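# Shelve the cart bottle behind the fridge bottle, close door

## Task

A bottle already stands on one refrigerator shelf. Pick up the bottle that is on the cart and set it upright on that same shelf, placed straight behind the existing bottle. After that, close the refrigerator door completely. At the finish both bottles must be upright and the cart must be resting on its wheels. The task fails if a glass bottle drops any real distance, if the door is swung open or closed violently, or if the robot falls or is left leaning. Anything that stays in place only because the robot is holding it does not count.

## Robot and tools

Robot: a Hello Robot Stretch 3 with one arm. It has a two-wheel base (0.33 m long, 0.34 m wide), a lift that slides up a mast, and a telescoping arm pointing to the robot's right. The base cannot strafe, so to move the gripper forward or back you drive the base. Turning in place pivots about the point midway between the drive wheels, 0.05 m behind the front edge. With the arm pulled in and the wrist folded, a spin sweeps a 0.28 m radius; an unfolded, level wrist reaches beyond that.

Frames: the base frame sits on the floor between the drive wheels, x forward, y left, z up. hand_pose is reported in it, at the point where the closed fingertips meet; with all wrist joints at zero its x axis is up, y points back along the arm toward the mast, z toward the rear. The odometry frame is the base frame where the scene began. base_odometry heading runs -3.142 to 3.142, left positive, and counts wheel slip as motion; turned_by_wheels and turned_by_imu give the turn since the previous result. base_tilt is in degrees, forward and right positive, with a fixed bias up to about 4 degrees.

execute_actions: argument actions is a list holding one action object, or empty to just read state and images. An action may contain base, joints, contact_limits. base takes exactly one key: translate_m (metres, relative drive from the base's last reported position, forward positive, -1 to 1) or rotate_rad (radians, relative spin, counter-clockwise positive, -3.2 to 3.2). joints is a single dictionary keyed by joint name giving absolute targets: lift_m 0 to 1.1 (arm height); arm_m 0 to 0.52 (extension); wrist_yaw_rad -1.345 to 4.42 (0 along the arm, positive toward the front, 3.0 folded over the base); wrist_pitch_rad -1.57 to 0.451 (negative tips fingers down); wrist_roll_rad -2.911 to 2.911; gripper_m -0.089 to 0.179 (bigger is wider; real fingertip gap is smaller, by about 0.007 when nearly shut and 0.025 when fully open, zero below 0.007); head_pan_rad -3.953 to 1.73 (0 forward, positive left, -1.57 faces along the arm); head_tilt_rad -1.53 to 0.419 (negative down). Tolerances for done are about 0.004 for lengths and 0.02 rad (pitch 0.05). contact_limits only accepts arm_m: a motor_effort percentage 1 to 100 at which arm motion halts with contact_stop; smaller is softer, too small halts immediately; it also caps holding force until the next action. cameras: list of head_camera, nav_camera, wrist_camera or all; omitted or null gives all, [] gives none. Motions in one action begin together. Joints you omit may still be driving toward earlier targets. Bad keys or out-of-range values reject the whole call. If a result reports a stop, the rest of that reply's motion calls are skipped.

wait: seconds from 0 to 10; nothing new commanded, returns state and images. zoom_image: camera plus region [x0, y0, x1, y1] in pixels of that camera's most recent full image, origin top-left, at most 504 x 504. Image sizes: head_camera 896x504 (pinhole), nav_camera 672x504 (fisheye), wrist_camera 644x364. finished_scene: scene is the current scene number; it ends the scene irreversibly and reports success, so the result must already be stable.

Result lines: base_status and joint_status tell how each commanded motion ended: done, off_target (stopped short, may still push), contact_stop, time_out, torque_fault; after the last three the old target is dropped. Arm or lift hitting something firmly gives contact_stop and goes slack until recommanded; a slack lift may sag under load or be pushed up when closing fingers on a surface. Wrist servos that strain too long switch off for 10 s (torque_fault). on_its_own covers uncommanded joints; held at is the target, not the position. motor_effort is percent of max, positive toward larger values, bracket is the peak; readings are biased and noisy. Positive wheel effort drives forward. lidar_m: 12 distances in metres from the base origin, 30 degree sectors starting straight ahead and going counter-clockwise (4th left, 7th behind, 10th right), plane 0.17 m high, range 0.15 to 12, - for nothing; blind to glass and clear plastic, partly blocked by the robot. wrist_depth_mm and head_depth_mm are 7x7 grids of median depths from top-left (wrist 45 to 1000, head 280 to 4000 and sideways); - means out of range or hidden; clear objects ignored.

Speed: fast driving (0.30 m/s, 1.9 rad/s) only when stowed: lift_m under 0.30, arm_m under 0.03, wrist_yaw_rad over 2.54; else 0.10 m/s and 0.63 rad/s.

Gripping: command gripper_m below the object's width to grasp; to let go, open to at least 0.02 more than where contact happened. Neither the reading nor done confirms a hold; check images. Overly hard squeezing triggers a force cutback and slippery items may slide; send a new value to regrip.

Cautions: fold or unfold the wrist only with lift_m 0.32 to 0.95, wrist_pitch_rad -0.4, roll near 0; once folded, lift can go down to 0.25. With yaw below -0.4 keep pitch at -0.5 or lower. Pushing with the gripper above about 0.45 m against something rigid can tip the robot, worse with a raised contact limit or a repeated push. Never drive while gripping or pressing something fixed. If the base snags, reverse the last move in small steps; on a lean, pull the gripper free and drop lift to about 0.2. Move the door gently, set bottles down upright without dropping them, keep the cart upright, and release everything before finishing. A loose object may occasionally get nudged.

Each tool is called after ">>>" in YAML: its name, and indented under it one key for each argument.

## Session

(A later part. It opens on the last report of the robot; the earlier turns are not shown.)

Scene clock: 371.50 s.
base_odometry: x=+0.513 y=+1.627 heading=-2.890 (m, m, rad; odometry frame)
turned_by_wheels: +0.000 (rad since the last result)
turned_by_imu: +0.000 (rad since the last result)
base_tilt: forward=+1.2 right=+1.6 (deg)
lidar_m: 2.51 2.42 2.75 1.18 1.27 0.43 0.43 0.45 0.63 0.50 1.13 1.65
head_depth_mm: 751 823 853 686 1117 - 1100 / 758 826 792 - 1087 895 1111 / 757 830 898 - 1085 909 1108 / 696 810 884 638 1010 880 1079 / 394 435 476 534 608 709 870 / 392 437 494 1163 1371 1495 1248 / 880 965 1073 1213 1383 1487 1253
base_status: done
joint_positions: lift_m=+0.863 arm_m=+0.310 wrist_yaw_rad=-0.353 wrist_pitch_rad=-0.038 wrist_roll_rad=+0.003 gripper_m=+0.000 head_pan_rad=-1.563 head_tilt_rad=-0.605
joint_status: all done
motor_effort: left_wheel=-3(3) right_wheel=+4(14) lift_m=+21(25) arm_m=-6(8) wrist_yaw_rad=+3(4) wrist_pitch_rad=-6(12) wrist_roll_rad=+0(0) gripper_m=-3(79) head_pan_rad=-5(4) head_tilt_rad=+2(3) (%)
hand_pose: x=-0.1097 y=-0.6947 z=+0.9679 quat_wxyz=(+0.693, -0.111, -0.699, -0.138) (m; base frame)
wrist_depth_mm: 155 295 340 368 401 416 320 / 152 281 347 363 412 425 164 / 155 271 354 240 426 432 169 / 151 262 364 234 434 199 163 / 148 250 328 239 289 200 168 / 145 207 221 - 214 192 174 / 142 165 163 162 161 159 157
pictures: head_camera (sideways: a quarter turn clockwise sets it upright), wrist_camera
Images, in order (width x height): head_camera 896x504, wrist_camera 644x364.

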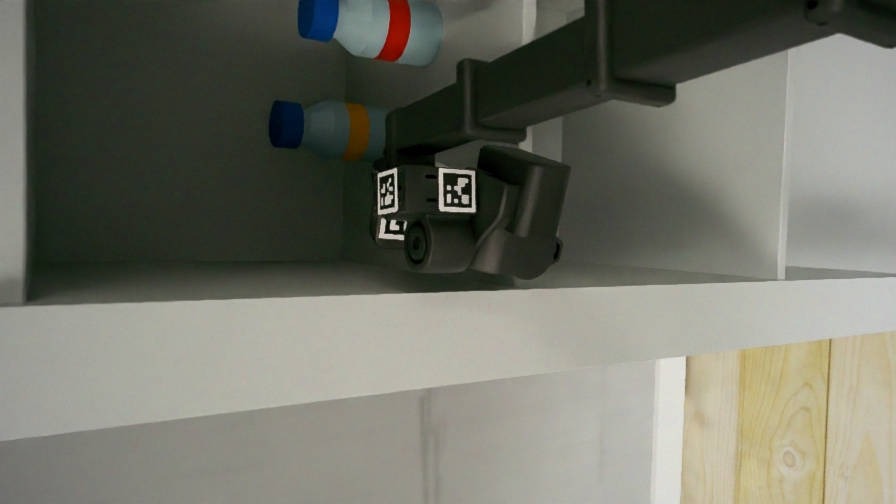

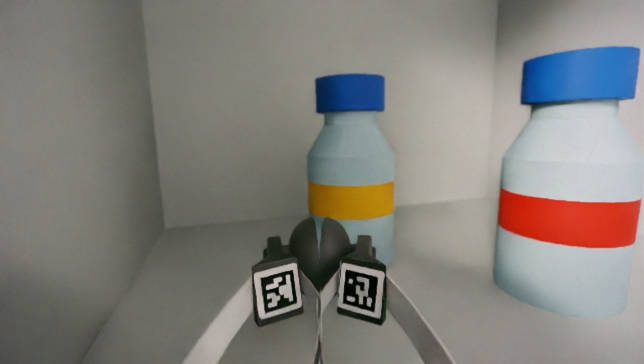

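>>> execute_actions:
  actions:
    - {"joints":{"wrist_yaw_rad":-0.2,"arm_m":0.33,"lift_m":0.875,"wrist_pitch_rad":-0.1}}
  cameras: []

>>> execute_actions:
  actions:
    - {"joints":{"arm_m":0.41}}
  cameras: ["head_camera","wrist_camera"]

Scene clock: 383.50 s.
base_odometry: x=+0.513 y=+1.627 heading=-2.890 (m, m, rad; odometry frame)
turned_by_wheels: +0.000 (rad since the last result)
turned_by_imu: +0.001 (rad since the last result)
base_tilt: forward=+1.4 right=+1.8 (deg)
lidar_m: 2.51 2.42 2.74 1.18 1.27 0.43 0.43 0.45 0.63 0.50 1.13 1.65
head_depth_mm: 752 822 850 685 - - 1078 / 753 827 850 - 1081 909 1104 / 760 832 901 - 1089 905 1101 / 691 811 884 - 1016 879 1075 / 394 434 477 533 609 707 868 / 391 436 495 1166 1372 1483 1252 / 884 966 1083 1210 1389 1493 1246
base_status: not commanded
joint_positions: lift_m=+0.875 arm_m=+0.330 wrist_yaw_rad=-0.203 wrist_pitch_rad=-0.115 wrist_roll_rad=+0.003 gripper_m=+0.000 head_pan_rad=-1.563 head_tilt_rad=-0.605
joint_status: all done
motor_effort: left_wheel=-1(3) right_wheel=+2(9) lift_m=+25(27) arm_m=+5(4) wrist_yaw_rad=+2(7) wrist_pitch_rad=+9(10) wrist_roll_rad=+1(1) gripper_m=-3(3) head_pan_rad=-4(4) head_tilt_rad=+3(2) (%)
hand_pose: x=-0.0722 y=-0.7213 z=+0.9602 quat_wxyz=(+0.697, -0.031, -0.707, -0.112) (m; base frame)
wrist_depth_mm: 93 133 314 326 344 354 361 / 91 131 321 337 205 364 373 / 90 129 339 352 203 377 381 / 89 126 344 361 206 375 372 / 87 124 253 291 214 245 243 / 87 121 197 - 192 189 176 / - 119 152 151 150 148 147
pictures: none
No camera images: the call's "cameras" was empty. Leave "cameras" out to get every camera's image.

Scene clock: 385.30 s.
base_odometry: x=+0.513 y=+1.627 heading=-2.890 (m, m, rad; odometry frame)
turned_by_wheels: +0.000 (rad since the last result)
turned_by_imu: +0.000 (rad since the last result)
base_tilt: forward=+1.4 right=+1.8 (deg)
lidar_m: 2.51 2.41 2.75 1.18 1.27 0.43 0.43 0.45 0.63 0.50 1.13 1.65
head_depth_mm: 749 822 847 689 - - 1072 / 755 825 848 - 1048 905 1106 / 759 833 894 635 1082 903 1106 / 693 812 812 636 1018 879 1077 / 395 435 475 534 609 708 869 / 392 436 495 1156 1370 1487 1245 / 882 968 1079 1214 1383 1493 1254
base_status: not commanded
joint_positions: lift_m=+0.875 arm_m=+0.410 wrist_yaw_rad=-0.202 wrist_pitch_rad=-0.115 wrist_roll_rad=+0.003 gripper_m=+0.000 head_pan_rad=-1.563 head_tilt_rad=-0.605
joint_status: all done
motor_effort: left_wheel=-2(1) right_wheel=+2(1) lift_m=+25(25) arm_m=+5(6) wrist_yaw_rad=+2(2) wrist_pitch_rad=+9(9) wrist_roll_rad=+1(1) gripper_m=-2(2) head_pan_rad=-5(5) head_tilt_rad=+3(3) (%)
hand_pose: x=-0.0720 y=-0.8013 z=+0.9601 quat_wxyz=(+0.697, -0.031, -0.707, -0.112) (m; base frame)
wrist_depth_mm: - 117 245 255 264 128 117 / - 115 254 263 273 134 127 / - 113 263 272 287 132 126 / - 110 272 286 298 130 122 / - 109 241 292 266 134 129 / - 106 191 - 191 139 139 / - 104 150 150 148 140 139
pictures: head_camera (sideways: a quarter turn clockwise sets it upright), wrist_camera
Images, in order (width x height): head_camera 896x504, wrist_camera 644x364.

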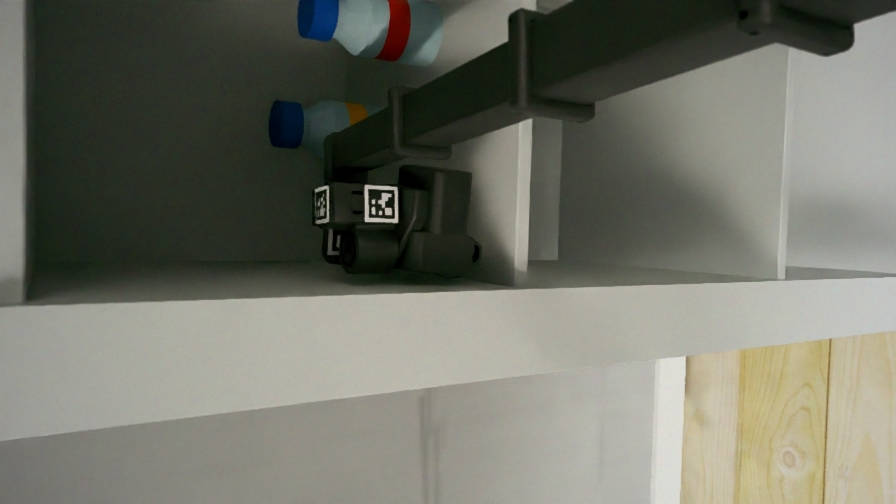

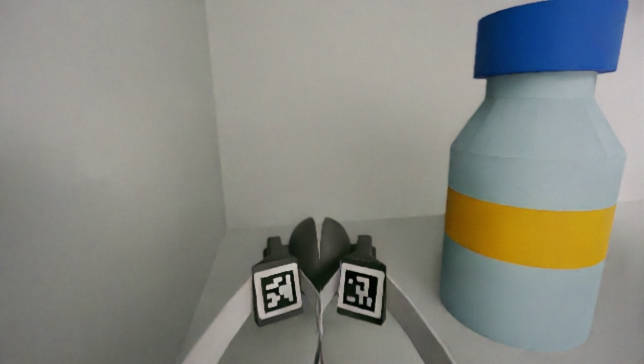

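>>> execute_actions:
  actions:
    - {"base":{"translate_m":-0.07},"joints":{"wrist_yaw_rad":-0.3}}
  cameras: ["head_camera","wrist_camera"]

Scene clock: 392.07 s.
base_odometry: x=+0.581 y=+1.645 heading=-2.890 (m, m, rad; odometry frame)
turned_by_wheels: +0.000 (rad since the last result)
turned_by_imu: +0.001 (rad since the last result)
base_tilt: forward=+1.2 right=+1.9 (deg)
lidar_m: 2.58 2.48 2.77 1.16 1.35 0.36 0.36 0.38 0.56 0.51 0.52 1.64
head_depth_mm: 745 817 876 697 - - 1034 / 750 822 737 - 1047 907 1079 / 751 827 873 636 1088 905 1105 / 757 827 894 635 1079 905 1107 / 650 758 782 663 839 855 913 / 439 450 488 541 606 707 1169 / 388 427 473 564 1366 1488 1252
base_status: done
joint_positions: lift_m=+0.875 arm_m=+0.410 wrist_yaw_rad=-0.290 wrist_pitch_rad=-0.116 wrist_roll_rad=+0.003 gripper_m=+0.000 head_pan_rad=-1.563 head_tilt_rad=-0.605
joint_status: all done
motor_effort: left_wheel=+3(6) right_wheel=-7(16) lift_m=+26(25) arm_m=+5(5) wrist_yaw_rad=-8(7) wrist_pitch_rad=+9(9) wrist_roll_rad=+1(0) gripper_m=-3(3) head_pan_rad=-4(5) head_tilt_rad=+3(3) (%)
hand_pose: x=-0.0934 y=-0.7959 z=+0.9600 quat_wxyz=(+0.692, -0.061, -0.705, -0.143) (m; base frame)
wrist_depth_mm: 216 229 241 253 125 114 285 / 220 234 247 265 134 125 285 / 218 243 259 274 131 123 289 / 219 249 268 284 127 120 294 / 216 255 272 287 132 126 258 / 192 197 196 - 133 132 185 / 154 153 151 149 137 137 146
pictures: head_camera (sideways: a quarter turn clockwise sets it upright), wrist_camera
Images, in order (width x height): head_camera 896x504, wrist_camera 644x364.

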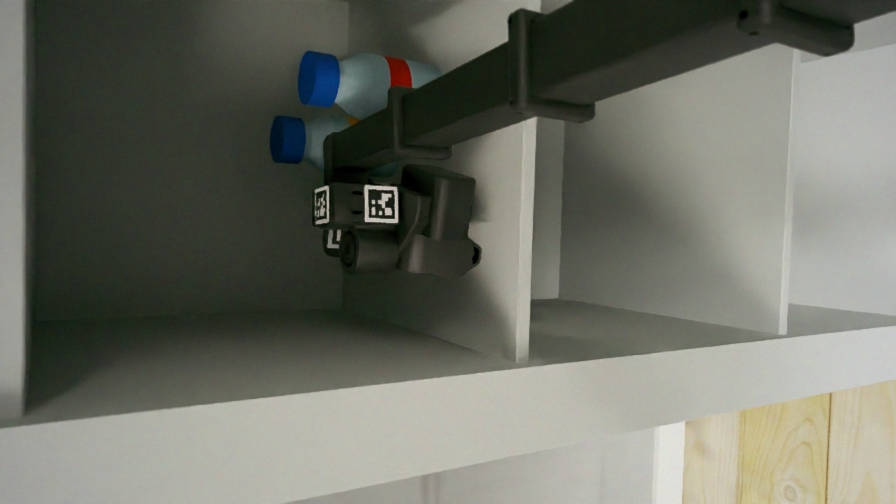

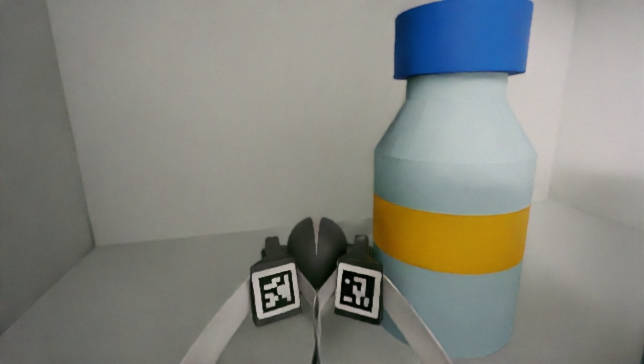

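>>> execute_actions:
  actions:
    - {"joints":{"wrist_yaw_rad":-0.47,"arm_m":0.415}}
  cameras: ["head_camera","wrist_camera"]

Scene clock: 396.37 s.
base_odometry: x=+0.581 y=+1.645 heading=-2.890 (m, m, rad; odometry frame)
turned_by_wheels: +0.000 (rad since the last result)
turned_by_imu: +0.001 (rad since the last result)
base_tilt: forward=+1.3 right=+1.8 (deg)
lidar_m: 2.57 2.48 2.76 1.17 1.35 0.36 0.36 0.38 0.56 0.51 0.52 1.64
head_depth_mm: 745 817 879 695 - - 1030 / 750 820 722 - 1053 905 1076 / 754 824 888 637 1085 906 1102 / 754 828 892 634 1089 903 1107 / 649 758 783 663 840 853 914 / 439 450 488 539 603 708 1173 / 388 427 474 564 1373 1491 1247
base_status: not commanded
joint_positions: lift_m=+0.875 arm_m=+0.415 wrist_yaw_rad=-0.456 wrist_pitch_rad=-0.116 wrist_roll_rad=+0.003 gripper_m=+0.000 head_pan_rad=-1.563 head_tilt_rad=-0.605
joint_status: all done
motor_effort: left_wheel=+2(2) right_wheel=-5(7) lift_m=+26(25) arm_m=+4(7) wrist_yaw_rad=-11(16) wrist_pitch_rad=+9(9) wrist_roll_rad=+0(1) gripper_m=-3(3) head_pan_rad=-4(4) head_tilt_rad=+3(3) (%)
hand_pose: x=-0.1324 y=-0.7856 z=+0.9600 quat_wxyz=(+0.678, -0.120, -0.698, -0.200) (m; base frame)
wrist_depth_mm: 206 220 242 269 130 121 243 / 210 227 250 280 137 279 247 / 216 234 258 286 135 132 95 / 222 240 267 299 132 128 82 / 229 246 270 294 137 135 81 / 197 196 196 - 140 139 82 / 153 152 151 150 142 141 83
pictures: head_camera (sideways: a quarter turn clockwise sets it upright), wrist_camera
Images, in order (width x height): head_camera 896x504, wrist_camera 644x364.

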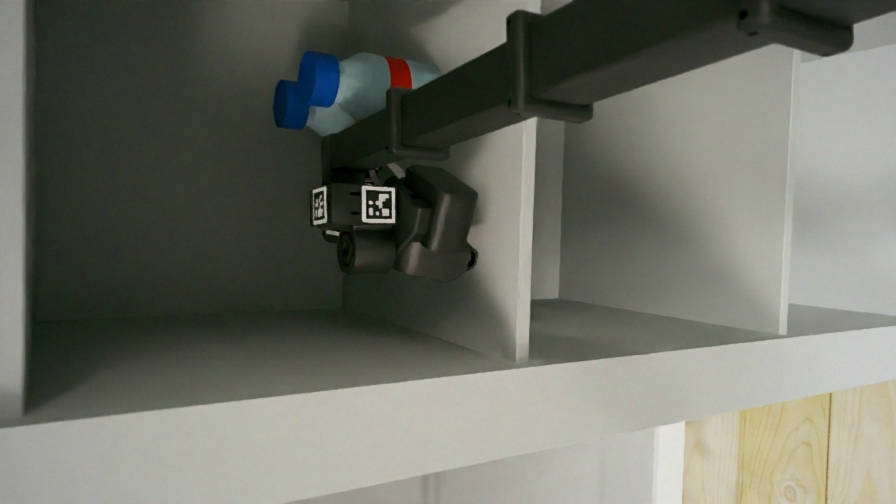

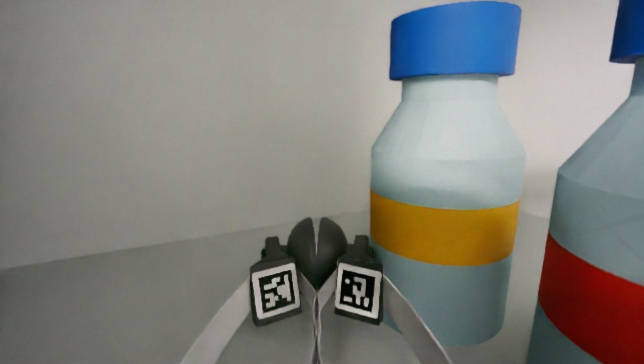

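>>> execute_actions:
  actions:
    - {"base":{"translate_m":-0.02}}
  cameras: ["head_camera","wrist_camera"]

>>> execute_actions:
  actions:
    - {"base":{"translate_m":0.04},"joints":{"wrist_yaw_rad":-0.1}}
  cameras: []

>>> execute_actions:
  actions:
    - {"joints":{"arm_m":0.0,"lift_m":0.9}}
  cameras: ["head_camera","wrist_camera"]

Scene clock: 404.67 s.
base_odometry: x=+0.601 y=+1.650 heading=-2.890 (m, m, rad; odometry frame)
turned_by_wheels: +0.000 (rad since the last result)
turned_by_imu: +0.001 (rad since the last result)
base_tilt: forward=+1.3 right=+1.8 (deg)
lidar_m: 2.60 2.49 2.78 1.16 1.37 0.34 0.34 0.36 0.53 0.51 0.52 1.64
head_depth_mm: 745 815 886 696 - - 980 / 747 818 669 - 1055 908 1079 / 751 823 891 636 1082 903 1078 / 756 829 898 636 1089 902 1110 / 749 810 877 692 973 878 1058 / 476 522 533 550 614 704 865 / 393 426 472 532 1297 1454 1250
base_status: done
joint_positions: lift_m=+0.875 arm_m=+0.415 wrist_yaw_rad=-0.457 wrist_pitch_rad=-0.116 wrist_roll_rad=+0.003 gripper_m=+0.000 head_pan_rad=-1.563 head_tilt_rad=-0.605
joint_status: not commanded
motor_effort: left_wheel=+2(3) right_wheel=-5(15) lift_m=+26(25) arm_m=+4(4) wrist_yaw_rad=-10(12) wrist_pitch_rad=+9(9) wrist_roll_rad=+1(0) gripper_m=-3(3) head_pan_rad=-5(4) head_tilt_rad=+3(3) (%)
hand_pose: x=-0.1326 y=-0.7855 z=+0.9600 quat_wxyz=(+0.678, -0.120, -0.698, -0.200) (m; base frame)
wrist_depth_mm: 203 218 239 266 129 118 69 / 211 226 249 277 136 130 79 / 217 233 256 286 133 127 71 / 221 238 266 299 131 121 66 / 227 246 264 294 134 126 64 / 199 195 195 - 137 98 65 / 152 152 151 150 140 94 66
pictures: head_camera (sideways: a quarter turn clockwise sets it upright), wrist_camera
Images, in order (width x height): head_camera 896x504, wrist_camera 644x364.

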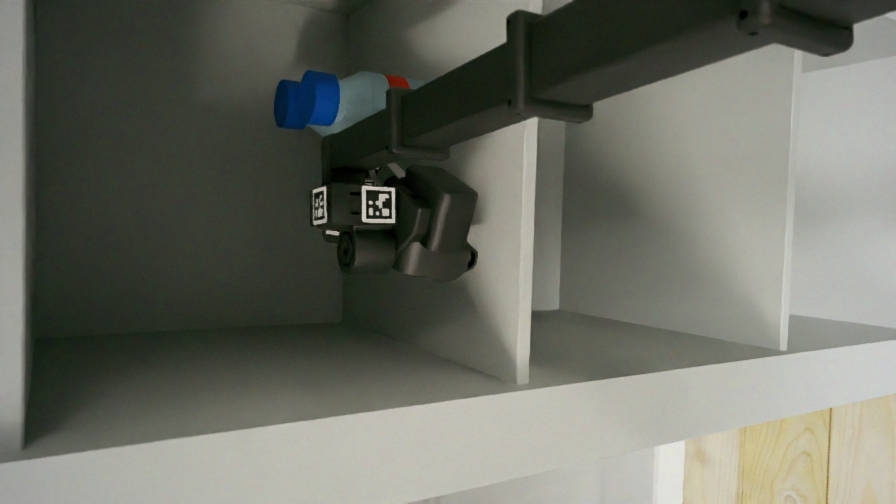

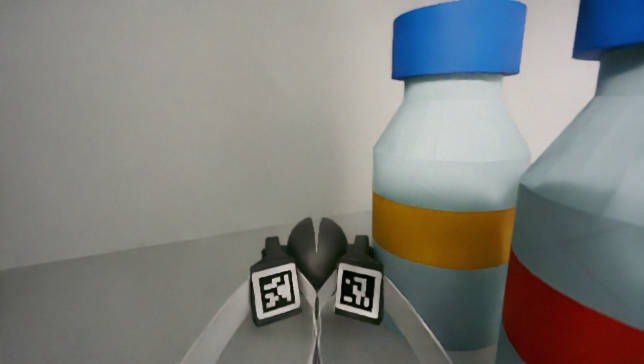

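Scene clock: 406.50 s.
base_odometry: x=+0.562 y=+1.640 heading=-2.890 (m, m, rad; odometry frame)
turned_by_wheels: +0.000 (rad since the last result)
turned_by_imu: +0.000 (rad since the last result)
base_tilt: forward=+1.3 right=+1.8 (deg)
lidar_m: 2.56 2.45 2.76 1.17 1.33 0.38 0.38 0.40 0.59 0.51 0.53 1.64
head_depth_mm: 746 818 866 692 - - 1060 / 750 823 869 - 1051 906 1077 / 756 826 891 636 1083 901 1099 / 756 830 893 636 1079 903 1104 / 545 636 658 634 704 750 888 / 398 432 473 531 608 760 1227 / 390 429 499 1198 1373 1488 1244
base_status: done
joint_positions: lift_m=+0.875 arm_m=+0.415 wrist_yaw_rad=-0.103 wrist_pitch_rad=-0.116 wrist_roll_rad=+0.003 gripper_m=+0.000 head_pan_rad=-1.563 head_tilt_rad=-0.605
joint_status: all done
motor_effort: left_wheel=-1(5) right_wheel=+1(9) lift_m=+25(26) arm_m=+4(4) wrist_yaw_rad=+3(8) wrist_pitch_rad=+9(9) wrist_roll_rad=+0(1) gripper_m=-3(3) head_pan_rad=-4(5) head_tilt_rad=+3(3) (%)
hand_pose: x=-0.0472 y=-0.8101 z=+0.9600 quat_wxyz=(+0.702, +0.005, -0.708, -0.077) (m; base frame)
wrist_depth_mm: 118 165 240 243 246 247 250 / 118 164 249 252 255 259 258 / 117 162 258 259 267 268 272 / 116 160 266 271 275 279 279 / 116 159 255 278 264 260 257 / 115 157 195 - 191 188 186 / 114 145 151 150 148 147 145
pictures: none
No camera images: the call's "cameras" was empty. Leave "cameras" out to get every camera's image.

Scene clock: 410.73 s.
base_odometry: x=+0.562 y=+1.640 heading=-2.890 (m, m, rad; odometry frame)
turned_by_wheels: +0.000 (rad since the last result)
turned_by_imu: +0.001 (rad since the last result)
base_tilt: forward=+1.2 right=+1.7 (deg)
lidar_m: 2.56 2.46 2.76 1.17 1.33 0.38 0.38 0.40 0.59 0.51 0.53 1.64
head_depth_mm: 747 817 864 682 1037 959 - / 751 824 874 686 1087 959 - / 754 826 899 696 1084 - - / 760 831 901 695 1084 920 1110 / 547 636 661 635 704 750 888 / 398 433 474 533 608 757 1229 / 390 430 500 1201 1380 1494 1260
base_status: not commanded
joint_positions: lift_m=+0.900 arm_m=+0.001 wrist_yaw_rad=-0.101 wrist_pitch_rad=-0.116 wrist_roll_rad=+0.003 gripper_m=+0.000 head_pan_rad=-1.563 head_tilt_rad=-0.605
joint_status: all done
joint sent to its limit — the command would take arm_m past its lower limit, so that joint was sent only as far as its limit.
motor_effort: left_wheel=-2(1) right_wheel=+2(2) lift_m=+26(26) arm_m=-5(5) wrist_yaw_rad=+2(2) wrist_pitch_rad=+9(9) wrist_roll_rad=+1(1) gripper_m=-3(2) head_pan_rad=-4(4) head_tilt_rad=+3(3) (%)
hand_pose: x=-0.0469 y=-0.3968 z=+0.9849 quat_wxyz=(+0.702, +0.005, -0.708, -0.077) (m; base frame)
wrist_depth_mm: 215 231 491 613 600 500 343 / 224 229 491 620 636 510 351 / 233 236 482 648 503 521 349 / 245 245 448 555 426 473 352 / 793 254 335 367 326 323 314 / 848 262 343 - 724 514 352 / 885 275 530 753 721 523 353
pictures: head_camera (sideways: a quarter turn clockwise sets it upright), wrist_camera
Images, in order (width x height): head_camera 896x504, wrist_camera 644x364.

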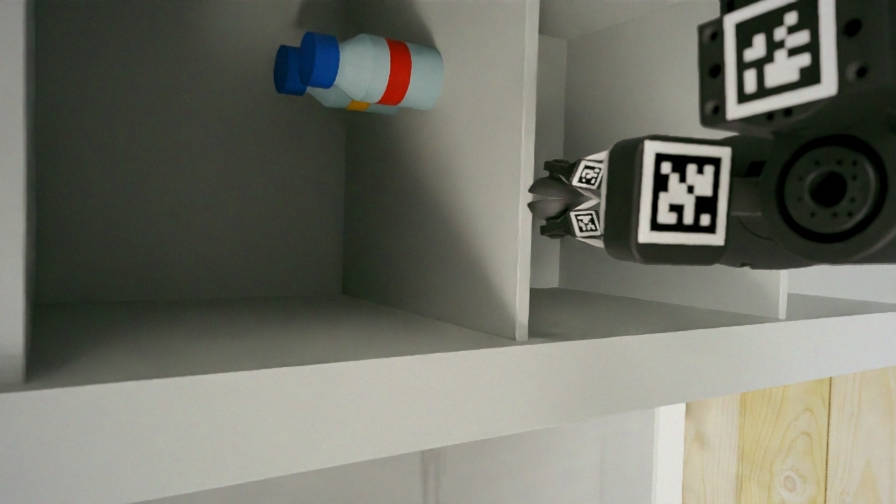

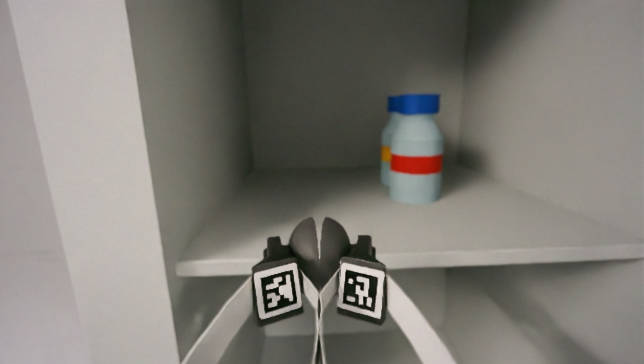

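>>> execute_actions:
  actions:
    - {"base":{"translate_m":0.04},"joints":{"wrist_pitch_rad":-0.4,"wrist_yaw_rad":1.57,"lift_m":0.85}}
  cameras: []

>>> execute_actions:
  actions:
    - {"base":{"rotate_rad":-1.57},"joints":{"lift_m":0.45,"head_tilt_rad":-1.0,"head_pan_rad":-1.1}}
  cameras: []

>>> execute_actions:
  actions:
    - {"base":{"translate_m":-0.36},"joints":{"wrist_pitch_rad":0}}

Scene clock: 425.73 s.
base_odometry: x=+0.523 y=+1.630 heading=-2.890 (m, m, rad; odometry frame)
turned_by_wheels: +0.000 (rad since the last result)
turned_by_imu: +0.001 (rad since the last result)
base_tilt: forward=+1.2 right=+1.8 (deg)
lidar_m: 2.52 2.42 2.74 1.18 1.28 0.42 0.42 0.44 0.62 0.50 1.12 1.65
head_depth_mm: 751 824 694 679 1087 907 817 / 754 823 902 696 1083 905 - / 757 831 902 695 1087 905 - / 751 820 898 693 1047 880 971 / 400 441 482 543 620 708 866 / 391 430 485 566 1347 1491 1249 / 870 967 1075 1213 1386 1493 1250
base_status: done
joint_positions: lift_m=+0.850 arm_m=+0.001 wrist_yaw_rad=+1.567 wrist_pitch_rad=-0.413 wrist_roll_rad=+0.003 gripper_m=+0.000 head_pan_rad=-1.563 head_tilt_rad=-0.605
joint_status: all done
motor_effort: left_wheel=-2(4) right_wheel=+2(8) lift_m=+20(20) arm_m=-4(5) wrist_yaw_rad=+3(3) wrist_pitch_rad=+8(9) wrist_roll_rad=+1(0) gripper_m=-2(2) head_pan_rad=-4(5) head_tilt_rad=+3(3) (%)
hand_pose: x=+0.2036 y=-0.1473 z=+0.8639 quat_wxyz=(+0.593, +0.592, -0.388, +0.385) (m; base frame)
wrist_depth_mm: - - - - - - - / - - - - - - - / - - - - - - - / - - - - - - - / - - - - - - - / - - - - - - - / - - - - - - -
pictures: none
No camera images: the call's "cameras" was empty. Leave "cameras" out to get every camera's image.

Scene clock: 430.20 s.
base_odometry: x=+0.523 y=+1.630 heading=+1.823 (m, m, rad; odometry frame)
turned_by_wheels: -1.570 (rad since the last result)
turned_by_imu: -1.561 (rad since the last result)
base_tilt: forward=+1.4 right=+1.9 (deg)
lidar_m: 0.50 1.13 1.66 2.52 2.69 2.75 1.18 1.29 0.42 0.42 0.44 0.62
head_depth_mm: 345 394 458 550 686 1175 1119 / 363 417 490 599 766 1039 - / 382 443 529 656 856 1172 - / 405 475 572 721 976 1222 - / 430 508 622 806 1138 1221 1101 / 458 549 685 916 1216 1225 1096 / 491 605 728 900 1210 1157 1099
base_status: done
joint_positions: lift_m=+0.450 arm_m=+0.001 wrist_yaw_rad=+1.567 wrist_pitch_rad=-0.414 wrist_roll_rad=+0.003 gripper_m=+0.000 head_pan_rad=-1.107 head_tilt_rad=-0.987
joint_status: all done
motor_effort: left_wheel=+2(7) right_wheel=-5(9) lift_m=+19(19) arm_m=-5(4) wrist_yaw_rad=+2(3) wrist_pitch_rad=+8(8) wrist_roll_rad=+0(0) gripper_m=-2(2) head_pan_rad=+4(38) head_tilt_rad=-4(28) (%)
hand_pose: x=+0.2035 y=-0.1472 z=+0.4637 quat_wxyz=(+0.593, +0.592, -0.388, +0.385) (m; base frame)
wrist_depth_mm: 873 372 528 698 663 432 337 / 945 408 476 776 731 385 353 / - 449 589 863 840 438 336 / - - 606 873 805 451 338 / 897 844 582 712 674 493 335 / 734 719 587 - 586 516 335 / 614 610 605 611 603 513 336
pictures: none
No camera images: the call's "cameras" was empty. Leave "cameras" out to get every camera's image.

Scene clock: 434.80 s.
base_odometry: x=+0.613 y=+1.281 heading=+1.823 (m, m, rad; odometry frame)
turned_by_wheels: +0.000 (rad since the last result)
turned_by_imu: +0.001 (rad since the last result)
base_tilt: forward=+1.4 right=+1.8 (deg)
lidar_m: 0.86 1.52 2.22 2.55 2.30 2.39 0.83 0.83 2.26 2.22 0.45 0.60
head_depth_mm: 1971 2143 1860 1582 1381 1227 1123 / 2081 2220 1845 1591 1385 1230 - / 2179 2240 1852 1578 1380 1233 - / 393 465 575 757 1109 1225 - / 394 467 571 738 1043 1227 1097 / 419 503 628 836 1254 1239 1100 / 449 545 698 964 1326 1216 1097
base_status: done
joint_positions: lift_m=+0.450 arm_m=+0.001 wrist_yaw_rad=+1.567 wrist_pitch_rad=-0.022 wrist_roll_rad=+0.003 gripper_m=+0.000 head_pan_rad=-1.107 head_tilt_rad=-0.988
joint_status: all done
motor_effort: left_wheel=+3(5) right_wheel=-4(10) lift_m=+19(19) arm_m=-5(5) wrist_yaw_rad=+2(3) wrist_pitch_rad=+13(13) wrist_roll_rad=+0(0) gripper_m=-2(2) head_pan_rad=+4(4) head_tilt_rad=-5(5) (%)
hand_pose: x=+0.2343 y=-0.1472 z=+0.5591 quat_wxyz=(+0.506, +0.505, -0.496, +0.493) (m; base frame)
wrist_depth_mm: - - 752 833 735 469 299 / - - 875 - 855 470 305 / - - 852 - 887 470 302 / - - 857 - 766 472 303 / - - - - 857 478 301 / - - - - 776 477 305 / - - 832 810 797 477 303
pictures: head_camera (sideways: a quarter turn clockwise sets it upright), nav_camera (sideways: a quarter turn counterclockwise sets it upright), wrist_camera
Images, in order (width x height): head_camera 896x504, nav_camera 672x504, wrist_camera 644x364.

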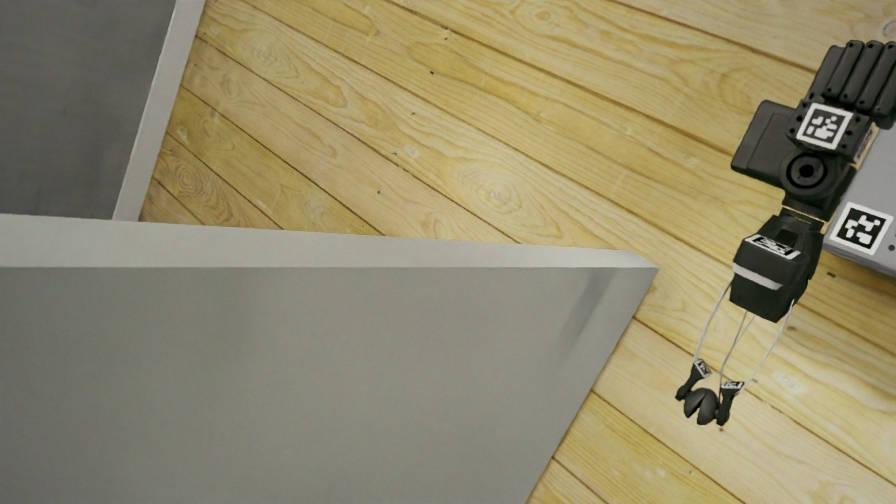

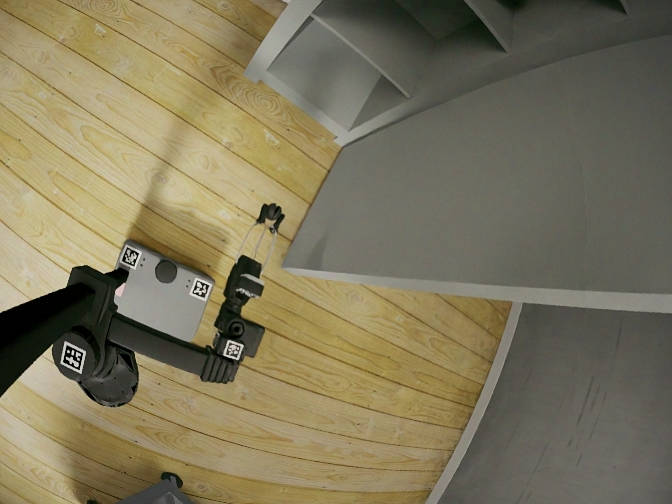

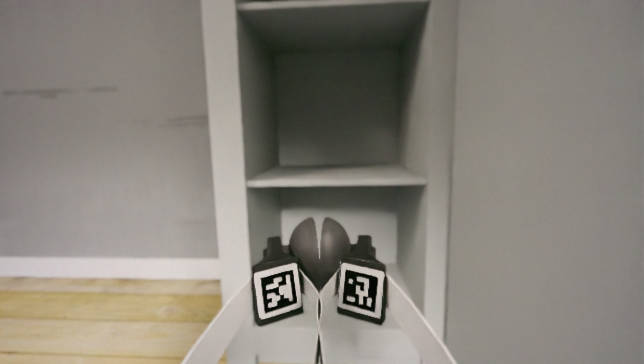

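>>> execute_actions:
  actions:
    - {"base":{"translate_m":-0.08},"joints":{"lift_m":0.33}}
  cameras: []

>>> execute_actions:
  actions:
    - {"joints":{"arm_m":0.42}}
  cameras: []

>>> execute_actions:
  actions:
    - {"base":{"translate_m":0.26}}
  cameras: ["nav_camera","head_camera"]

>>> execute_actions:
  actions:
    - {"joints":{"arm_m":0.25}}
  cameras: ["nav_camera"]

Scene clock: 446.57 s.
base_odometry: x=+0.633 y=+1.204 heading=+1.823 (m, m, rad; odometry frame)
turned_by_wheels: +0.000 (rad since the last result)
turned_by_imu: +0.001 (rad since the last result)
base_tilt: forward=+1.2 right=+1.7 (deg)
lidar_m: 0.94 1.60 2.35 2.30 2.27 2.32 0.77 0.75 2.25 2.21 0.49 0.59
head_depth_mm: 1960 2147 1875 1593 1393 1225 1108 / 2064 2198 1862 1593 1386 1229 1135 / 2196 2232 1849 1587 1372 1230 - / 2303 2232 1842 1576 1382 1225 - / 475 536 627 791 1061 1226 1098 / 415 491 615 819 1228 1227 1092 / 441 534 680 945 1319 1223 1099
base_status: done
joint_positions: lift_m=+0.330 arm_m=+0.001 wrist_yaw_rad=+1.567 wrist_pitch_rad=-0.021 wrist_roll_rad=+0.003 gripper_m=+0.000 head_pan_rad=-1.107 head_tilt_rad=-0.988
joint_status: all done
motor_effort: left_wheel=+3(4) right_wheel=-4(10) lift_m=+20(18) arm_m=-5(5) wrist_yaw_rad=+2(2) wrist_pitch_rad=+12(12) wrist_roll_rad=+1(0) gripper_m=-3(3) head_pan_rad=+4(4) head_tilt_rad=-5(5) (%)
hand_pose: x=+0.2343 y=-0.1472 z=+0.4395 quat_wxyz=(+0.506, +0.505, -0.496, +0.493) (m; base frame)
wrist_depth_mm: - - 884 - 811 460 290 / - - 886 - 837 453 292 / - - - - 844 459 291 / - - - - 867 457 291 / - - - - 838 453 295 / - - - - 830 461 294 / 824 794 780 793 742 465 294
pictures: none
No camera images: the call's "cameras" was empty. Leave "cameras" out to get every camera's image.

Scene clock: 450.83 s.
base_odometry: x=+0.633 y=+1.204 heading=+1.823 (m, m, rad; odometry frame)
turned_by_wheels: +0.000 (rad since the last result)
turned_by_imu: +0.001 (rad since the last result)
base_tilt: forward=+1.3 right=+1.9 (deg)
lidar_m: 0.94 1.60 2.35 2.31 2.27 2.31 0.77 0.75 2.25 2.21 0.49 0.59
head_depth_mm: 1948 2155 1872 1624 1386 1210 1108 / 2073 2228 1852 1613 1358 1245 1118 / 2174 2251 1833 1618 1371 1225 1120 / 2288 2239 1851 1592 1381 1229 1117 / 475 537 628 790 1057 1212 1099 / 415 492 616 817 1228 1216 1101 / 439 534 683 942 1323 1215 1095
base_status: not commanded
joint_positions: lift_m=+0.330 arm_m=+0.420 wrist_yaw_rad=+1.568 wrist_pitch_rad=-0.021 wrist_roll_rad=+0.003 gripper_m=+0.000 head_pan_rad=-1.107 head_tilt_rad=-0.988
joint_status: all done
motor_effort: left_wheel=+3(2) right_wheel=-4(4) lift_m=+19(20) arm_m=+5(5) wrist_yaw_rad=+2(2) wrist_pitch_rad=+12(12) wrist_roll_rad=+0(1) gripper_m=-3(3) head_pan_rad=+4(4) head_tilt_rad=-5(5) (%)
hand_pose: x=+0.2343 y=-0.5654 z=+0.4395 quat_wxyz=(+0.506, +0.505, -0.496, +0.493) (m; base frame)
wrist_depth_mm: 174 179 327 - - - - / 178 179 326 - - - - / 183 181 323 - - - - / 188 186 323 - - - - / - 190 321 - - - - / 943 195 286 - - - - / 753 201 355 723 780 760 759
pictures: none
No camera images: the call's "cameras" was empty. Leave "cameras" out to get every camera's image.

Scene clock: 454.60 s.
base_odometry: x=+0.568 y=+1.455 heading=+1.824 (m, m, rad; odometry frame)
turned_by_wheels: +0.000 (rad since the last result)
turned_by_imu: +0.000 (rad since the last result)
base_tilt: forward=+1.2 right=+1.8 (deg)
lidar_m: 0.68 1.32 1.94 2.54 2.71 2.58 1.00 1.05 2.28 0.40 0.43 0.63
head_depth_mm: 330 376 455 1585 1389 1216 1108 / 347 398 470 569 1334 1238 1116 / 365 424 505 628 824 1187 1117 / 386 454 548 691 940 1209 1121 / 411 486 595 771 1093 1220 1095 / 438 525 655 875 1311 1212 1095 / 469 570 727 1005 1303 1216 1093
base_status: done
joint_positions: lift_m=+0.330 arm_m=+0.420 wrist_yaw_rad=+1.568 wrist_pitch_rad=-0.021 wrist_roll_rad=+0.003 gripper_m=+0.000 head_pan_rad=-1.107 head_tilt_rad=-0.988
joint_status: not commanded
motor_effort: left_wheel=+3(6) right_wheel=-4(6) lift_m=+20(19) arm_m=+5(5) wrist_yaw_rad=+2(2) wrist_pitch_rad=+12(12) wrist_roll_rad=+1(0) gripper_m=-2(3) head_pan_rad=+4(4) head_tilt_rad=-5(5) (%)
hand_pose: x=+0.2343 y=-0.5654 z=+0.4395 quat_wxyz=(+0.506, +0.505, -0.496, +0.493) (m; base frame)
wrist_depth_mm: 109 144 264 - - - 964 / 109 145 264 - - - - / 109 143 259 - - - - / 109 143 258 - - - - / 108 143 257 - - - - / 107 142 227 - - - - / 110 141 287 745 775 764 758
pictures: head_camera (sideways: a quarter turn clockwise sets it upright), nav_camera (sideways: a quarter turn counterclockwise sets it upright)
Images, in order (width x height): head_camera 896x504, nav_camera 672x504.

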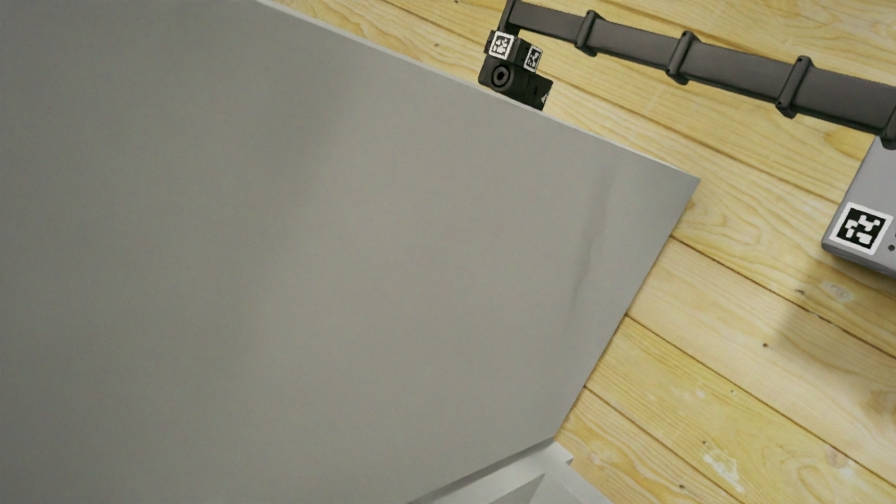

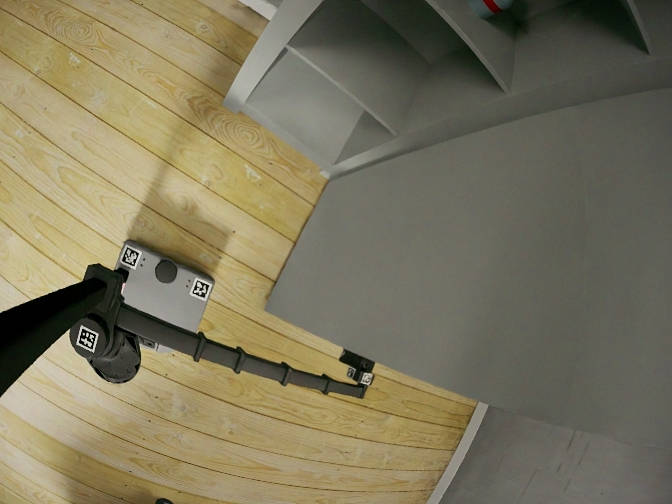

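Scene clock: 457.10 s.
base_odometry: x=+0.568 y=+1.455 heading=+1.824 (m, m, rad; odometry frame)
turned_by_wheels: +0.000 (rad since the last result)
turned_by_imu: +0.000 (rad since the last result)
base_tilt: forward=+1.3 right=+1.8 (deg)
lidar_m: 0.20 1.32 1.94 2.53 2.71 2.58 1.00 1.05 2.27 2.24 1.62 0.18
head_depth_mm: 1994 2172 1856 1592 1396 1221 1111 / 2086 2230 1852 1588 1427 1227 1123 / 2190 2215 1841 1581 1425 1226 1119 / 2249 2237 1844 1580 1373 1216 1119 / 1944 2102 1835 1559 1370 1225 1081 / 1698 1917 1828 1574 931 701 785 / 1488 1672 1826 577 415 394 1059
base_status: not commanded
joint_positions: lift_m=+0.330 arm_m=+0.250 wrist_yaw_rad=+1.568 wrist_pitch_rad=-0.021 wrist_roll_rad=+0.003 gripper_m=+0.000 head_pan_rad=-1.107 head_tilt_rad=-0.988
joint_status: all done
motor_effort: left_wheel=+1(3) right_wheel=-3(7) lift_m=+18(19) arm_m=-5(20) wrist_yaw_rad=+2(41) wrist_pitch_rad=+12(12) wrist_roll_rad=+0(1) gripper_m=-3(5) head_pan_rad=+5(4) head_tilt_rad=-5(5) (%)
hand_pose: x=+0.2343 y=-0.3961 z=+0.4395 quat_wxyz=(+0.506, +0.505, -0.496, +0.493) (m; base frame)
wrist_depth_mm: 207 239 289 372 - - - / 209 241 295 379 - - - / 211 244 300 385 - - - / 214 247 304 393 - - - / 215 252 309 399 - - - / 219 255 305 - - - - / 219 258 330 419 750 758 752
pictures: nav_camera (sideways: a quarter turn counterclockwise sets it upright)
Images, in order (width x height): nav_camera 672x504.

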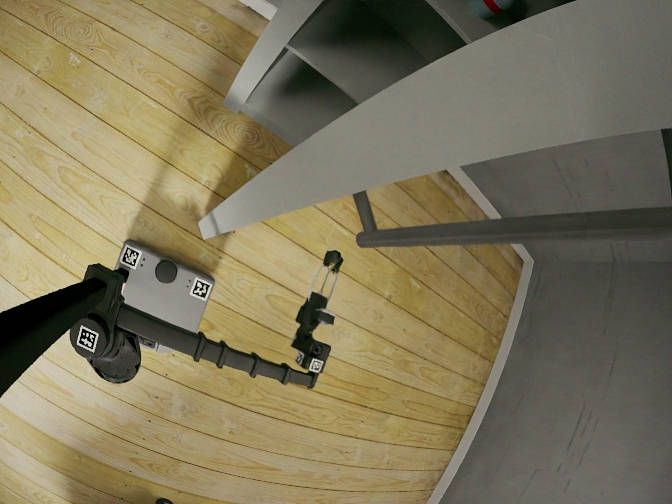

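>>> execute_actions:
  actions:
    - {"base":{"translate_m":-0.08},"joints":{"arm_m":0.06,"head_pan_rad":-0.4,"head_tilt_rad":-1.1}}
  cameras: ["nav_camera","head_camera"]

Scene clock: 464.20 s.
base_odometry: x=+0.588 y=+1.378 heading=+1.824 (m, m, rad; odometry frame)
turned_by_wheels: +0.000 (rad since the last result)
turned_by_imu: +0.002 (rad since the last result)
base_tilt: forward=+1.2 right=+1.7 (deg)
lidar_m: 0.69 1.40 2.07 2.54 2.72 2.49 0.92 0.95 2.26 2.23 1.72 0.70
head_depth_mm: 1512 1830 1690 1489 1331 1206 1103 / 1402 1781 1674 1479 1326 1218 1085 / 706 856 1139 1448 1331 1204 1128 / 677 812 1022 1364 1320 1194 1124 / 651 776 960 1266 1316 1197 1102 / 627 742 909 1183 1319 1191 1086 / 605 711 860 1099 1306 1187 1082
base_status: done
joint_positions: lift_m=+0.330 arm_m=+0.060 wrist_yaw_rad=+1.569 wrist_pitch_rad=-0.021 wrist_roll_rad=+0.003 gripper_m=+0.000 head_pan_rad=-0.407 head_tilt_rad=-1.087
joint_status: all done
motor_effort: left_wheel=+2(5) right_wheel=-4(11) lift_m=+19(19) arm_m=-5(4) wrist_yaw_rad=+2(2) wrist_pitch_rad=+12(12) wrist_roll_rad=+0(0) gripper_m=-2(3) head_pan_rad=+4(50) head_tilt_rad=-5(12) (%)
hand_pose: x=+0.2343 y=-0.2059 z=+0.4395 quat_wxyz=(+0.505, +0.505, -0.496, +0.494) (m; base frame)
wrist_depth_mm: - - 559 546 543 - - / - - 561 562 545 - - / - - 587 572 559 - - / - - 595 591 560 - - / - - 604 595 590 - - / - - 633 - 608 - - / 799 791 661 632 619 752 756
pictures: head_camera (sideways: a quarter turn clockwise sets it upright), nav_camera (sideways: a quarter turn counterclockwise sets it upright)
Images, in order (width x height): head_camera 896x504, nav_camera 672x504.

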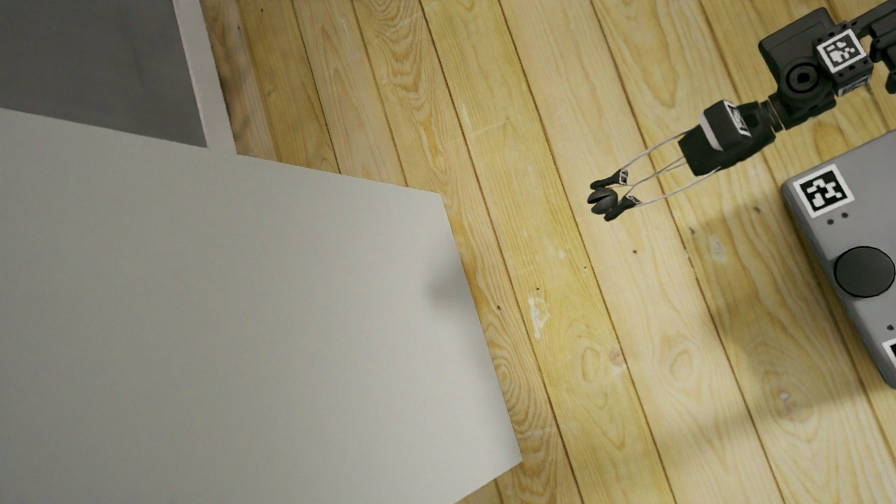

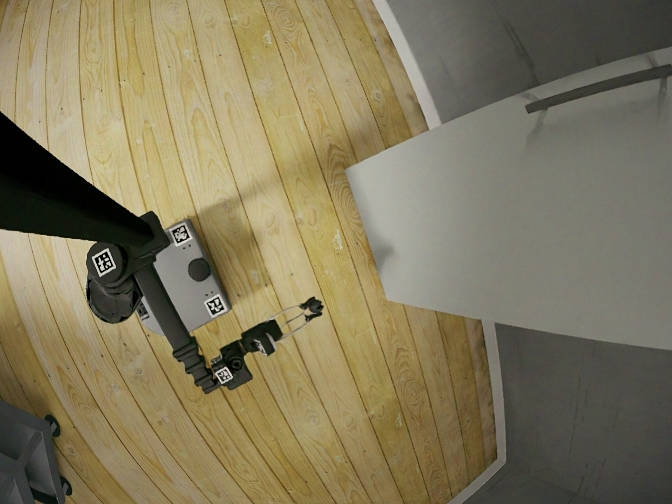

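>>> execute_actions:
  actions:
    - {"base":{"translate_m":0.41},"joints":{"arm_m":0,"head_pan_rad":0.5,"head_tilt_rad":-1.2}}
  cameras: ["nav_camera","head_camera"]

Scene clock: 473.57 s.
base_odometry: x=+0.485 y=+1.775 heading=+1.824 (m, m, rad; odometry frame)
turned_by_wheels: +0.000 (rad since the last result)
turned_by_imu: +0.001 (rad since the last result)
base_tilt: forward=+1.1 right=+1.7 (deg)
lidar_m: 0.28 0.30 1.42 2.51 2.67 2.89 1.32 1.49 2.31 2.27 0.37 0.29
head_depth_mm: - 294 344 440 608 988 1101 / - 305 374 490 713 1163 1087 / 945 332 358 556 863 1181 - / 1044 1273 1488 1365 1231 1187 - / 1121 1396 1531 1393 1267 1197 - / 1217 1531 1530 1386 1275 1184 - / 1317 1618 1519 1384 1271 1166 -
base_status: done
joint_positions: lift_m=+0.330 arm_m=+0.001 wrist_yaw_rad=+1.569 wrist_pitch_rad=-0.021 wrist_roll_rad=+0.003 gripper_m=+0.000 head_pan_rad=+0.493 head_tilt_rad=-1.186
joint_status: all done
joint sent to its limit — the command would take arm_m past its lower limit, so that joint was sent only as far as its limit.
motor_effort: left_wheel=+2(8) right_wheel=-4(5) lift_m=+19(19) arm_m=-5(4) wrist_yaw_rad=+2(1) wrist_pitch_rad=+12(12) wrist_roll_rad=+1(0) gripper_m=-3(3) head_pan_rad=+4(60) head_tilt_rad=-6(19) (%)
hand_pose: x=+0.2343 y=-0.1470 z=+0.4395 quat_wxyz=(+0.505, +0.505, -0.496, +0.494) (m; base frame)
wrist_depth_mm: 187 183 180 176 174 171 167 / 191 188 183 180 177 175 171 / 194 192 189 183 180 178 174 / 199 197 192 188 186 181 177 / 205 201 196 192 190 185 183 / 210 205 203 - 193 189 185 / 215 211 208 203 200 195 191
pictures: head_camera (sideways: a quarter turn clockwise sets it upright), nav_camera (sideways: a quarter turn counterclockwise sets it upright)
Images, in order (width x height): head_camera 896x504, nav_camera 672x504.

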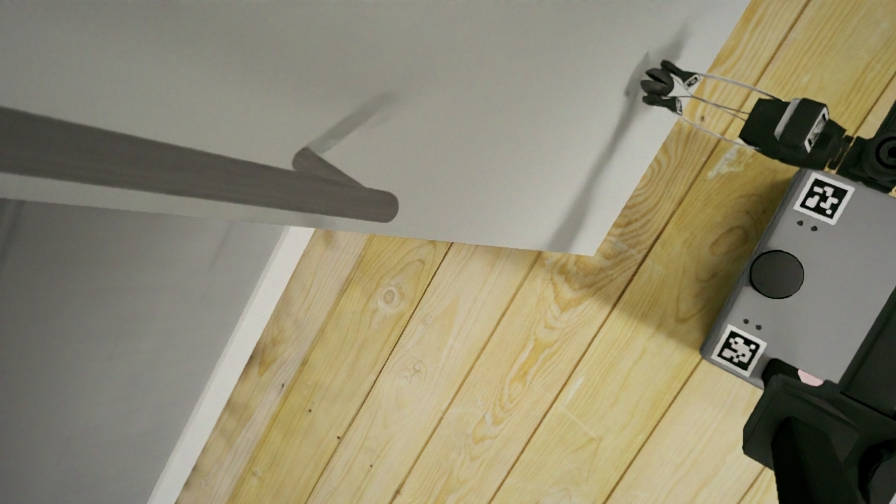

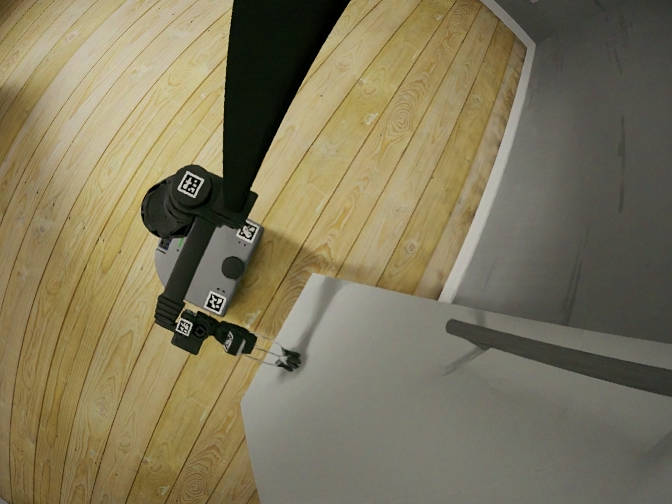

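>>> execute_actions:
  actions:
    - {"base":{"translate_m":0.045}}
  cameras: []

>>> execute_actions:
  actions:
    - {"base":{"translate_m":0.025}}
  cameras: ["head_camera"]

Scene clock: 479.40 s.
base_odometry: x=+0.474 y=+1.818 heading=+1.824 (m, m, rad; odometry frame)
turned_by_wheels: +0.000 (rad since the last result)
turned_by_imu: -0.093 (rad since the last result)
base_tilt: forward=+1.4 right=+1.8 (deg)
lidar_m: 0.25 0.26 1.24 2.50 2.60 2.98 1.35 1.36 2.36 2.27 0.36 0.26
head_depth_mm: - - 307 392 558 971 1101 / - - 325 431 642 1162 1093 / - 294 351 478 752 1171 - / - - 355 538 969 1182 - / 1024 1263 1502 1391 1272 1198 - / 1077 1362 1535 1388 1266 1183 - / 1151 1477 1531 1394 1273 1174 -
base_status: translate_m off_target (by the wheels' count: +0.0449 of +0.0450)
joint_positions: lift_m=+0.330 arm_m=+0.001 wrist_yaw_rad=+1.622 wrist_pitch_rad=-0.022 wrist_roll_rad=+0.003 gripper_m=+0.000 head_pan_rad=+0.494 head_tilt_rad=-1.186
joint_status: not commanded
on_its_own: right_wheel is at rest, and its effort (+31) is outside its rest range (-18 to +18); wrist_yaw_rad is at rest, and its effort (-44) is outside its rest range (-12 to +12)
motor_effort: left_wheel=+9(12) right_wheel=+31(52) lift_m=+19(19) arm_m=+0(5) wrist_yaw_rad=-44(44) wrist_pitch_rad=+13(14) wrist_roll_rad=+0(1) gripper_m=-8(8) head_pan_rad=+3(5) head_tilt_rad=-6(6) (%)
hand_pose: x=+0.2339 y=-0.1329 z=+0.4391 quat_wxyz=(+0.492, +0.519, -0.482, +0.507) (m; base frame)
wrist_depth_mm: 165 164 163 162 160 159 157 / 168 167 167 165 164 163 161 / 173 172 171 170 167 166 164 / 177 176 175 173 171 169 169 / 181 180 179 176 175 174 173 / 187 185 184 - 180 178 177 / 191 190 187 186 185 183 182
pictures: none
No camera images: the call's "cameras" was empty. Leave "cameras" out to get every camera's image.

Scene clock: 480.50 s.
base_odometry: x=+0.468 y=+1.842 heading=+1.823 (m, m, rad; odometry frame)
turned_by_wheels: +0.000 (rad since the last result)
turned_by_imu: -0.081 (rad since the last result)
base_tilt: forward=+1.3 right=+1.7 (deg)
lidar_m: 0.24 0.24 1.14 2.51 2.52 3.10 1.48 1.37 2.43 2.27 0.37 0.25
head_depth_mm: - - 300 378 553 1026 1105 / - - 311 409 623 1158 1100 / - - 325 446 714 1172 - / - 291 347 492 835 1183 - / - - 1452 1343 1266 1190 - / 1018 1259 1495 1386 1265 1193 - / 1058 1340 1520 1390 1269 1173 -
base_status: translate_m off_target (by the wheels' count: +0.0249 of +0.0250)
joint_positions: lift_m=+0.330 arm_m=+0.001 wrist_yaw_rad=+1.699 wrist_pitch_rad=-0.022 wrist_roll_rad=+0.003 gripper_m=+0.000 head_pan_rad=+0.494 head_tilt_rad=-1.186
joint_status: not commanded
on_its_own: wrist_yaw_rad is held at +1.648, not at your +1.570, by its stall guard, which is still easing; right_wheel is at rest, and its effort (+36) is outside its rest range (-18 to +18)
motor_effort: left_wheel=+9(14) right_wheel=+36(43) lift_m=+19(20) arm_m=+0(0) wrist_yaw_rad=-42(53) wrist_pitch_rad=+13(13) wrist_roll_rad=+1(0) gripper_m=-7(8) head_pan_rad=+4(3) head_tilt_rad=-6(6) (%)
hand_pose: x=+0.2322 y=-0.1135 z=+0.4391 quat_wxyz=(+0.473, +0.537, -0.461, +0.525) (m; base frame)
wrist_depth_mm: 164 164 162 161 160 159 158 / 167 167 166 164 163 163 161 / 172 171 170 168 168 166 165 / 176 175 174 172 171 170 170 / 181 179 178 176 175 175 173 / 185 184 183 - 180 178 178 / 190 188 187 187 185 184 183
pictures: head_camera (sideways: a quarter turn clockwise sets it upright)
Images, in order (width x height): head_camera 896x504.

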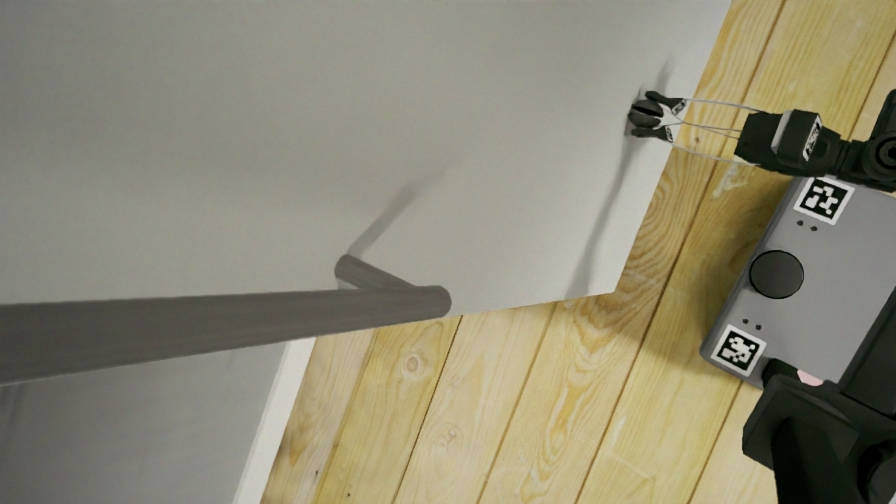

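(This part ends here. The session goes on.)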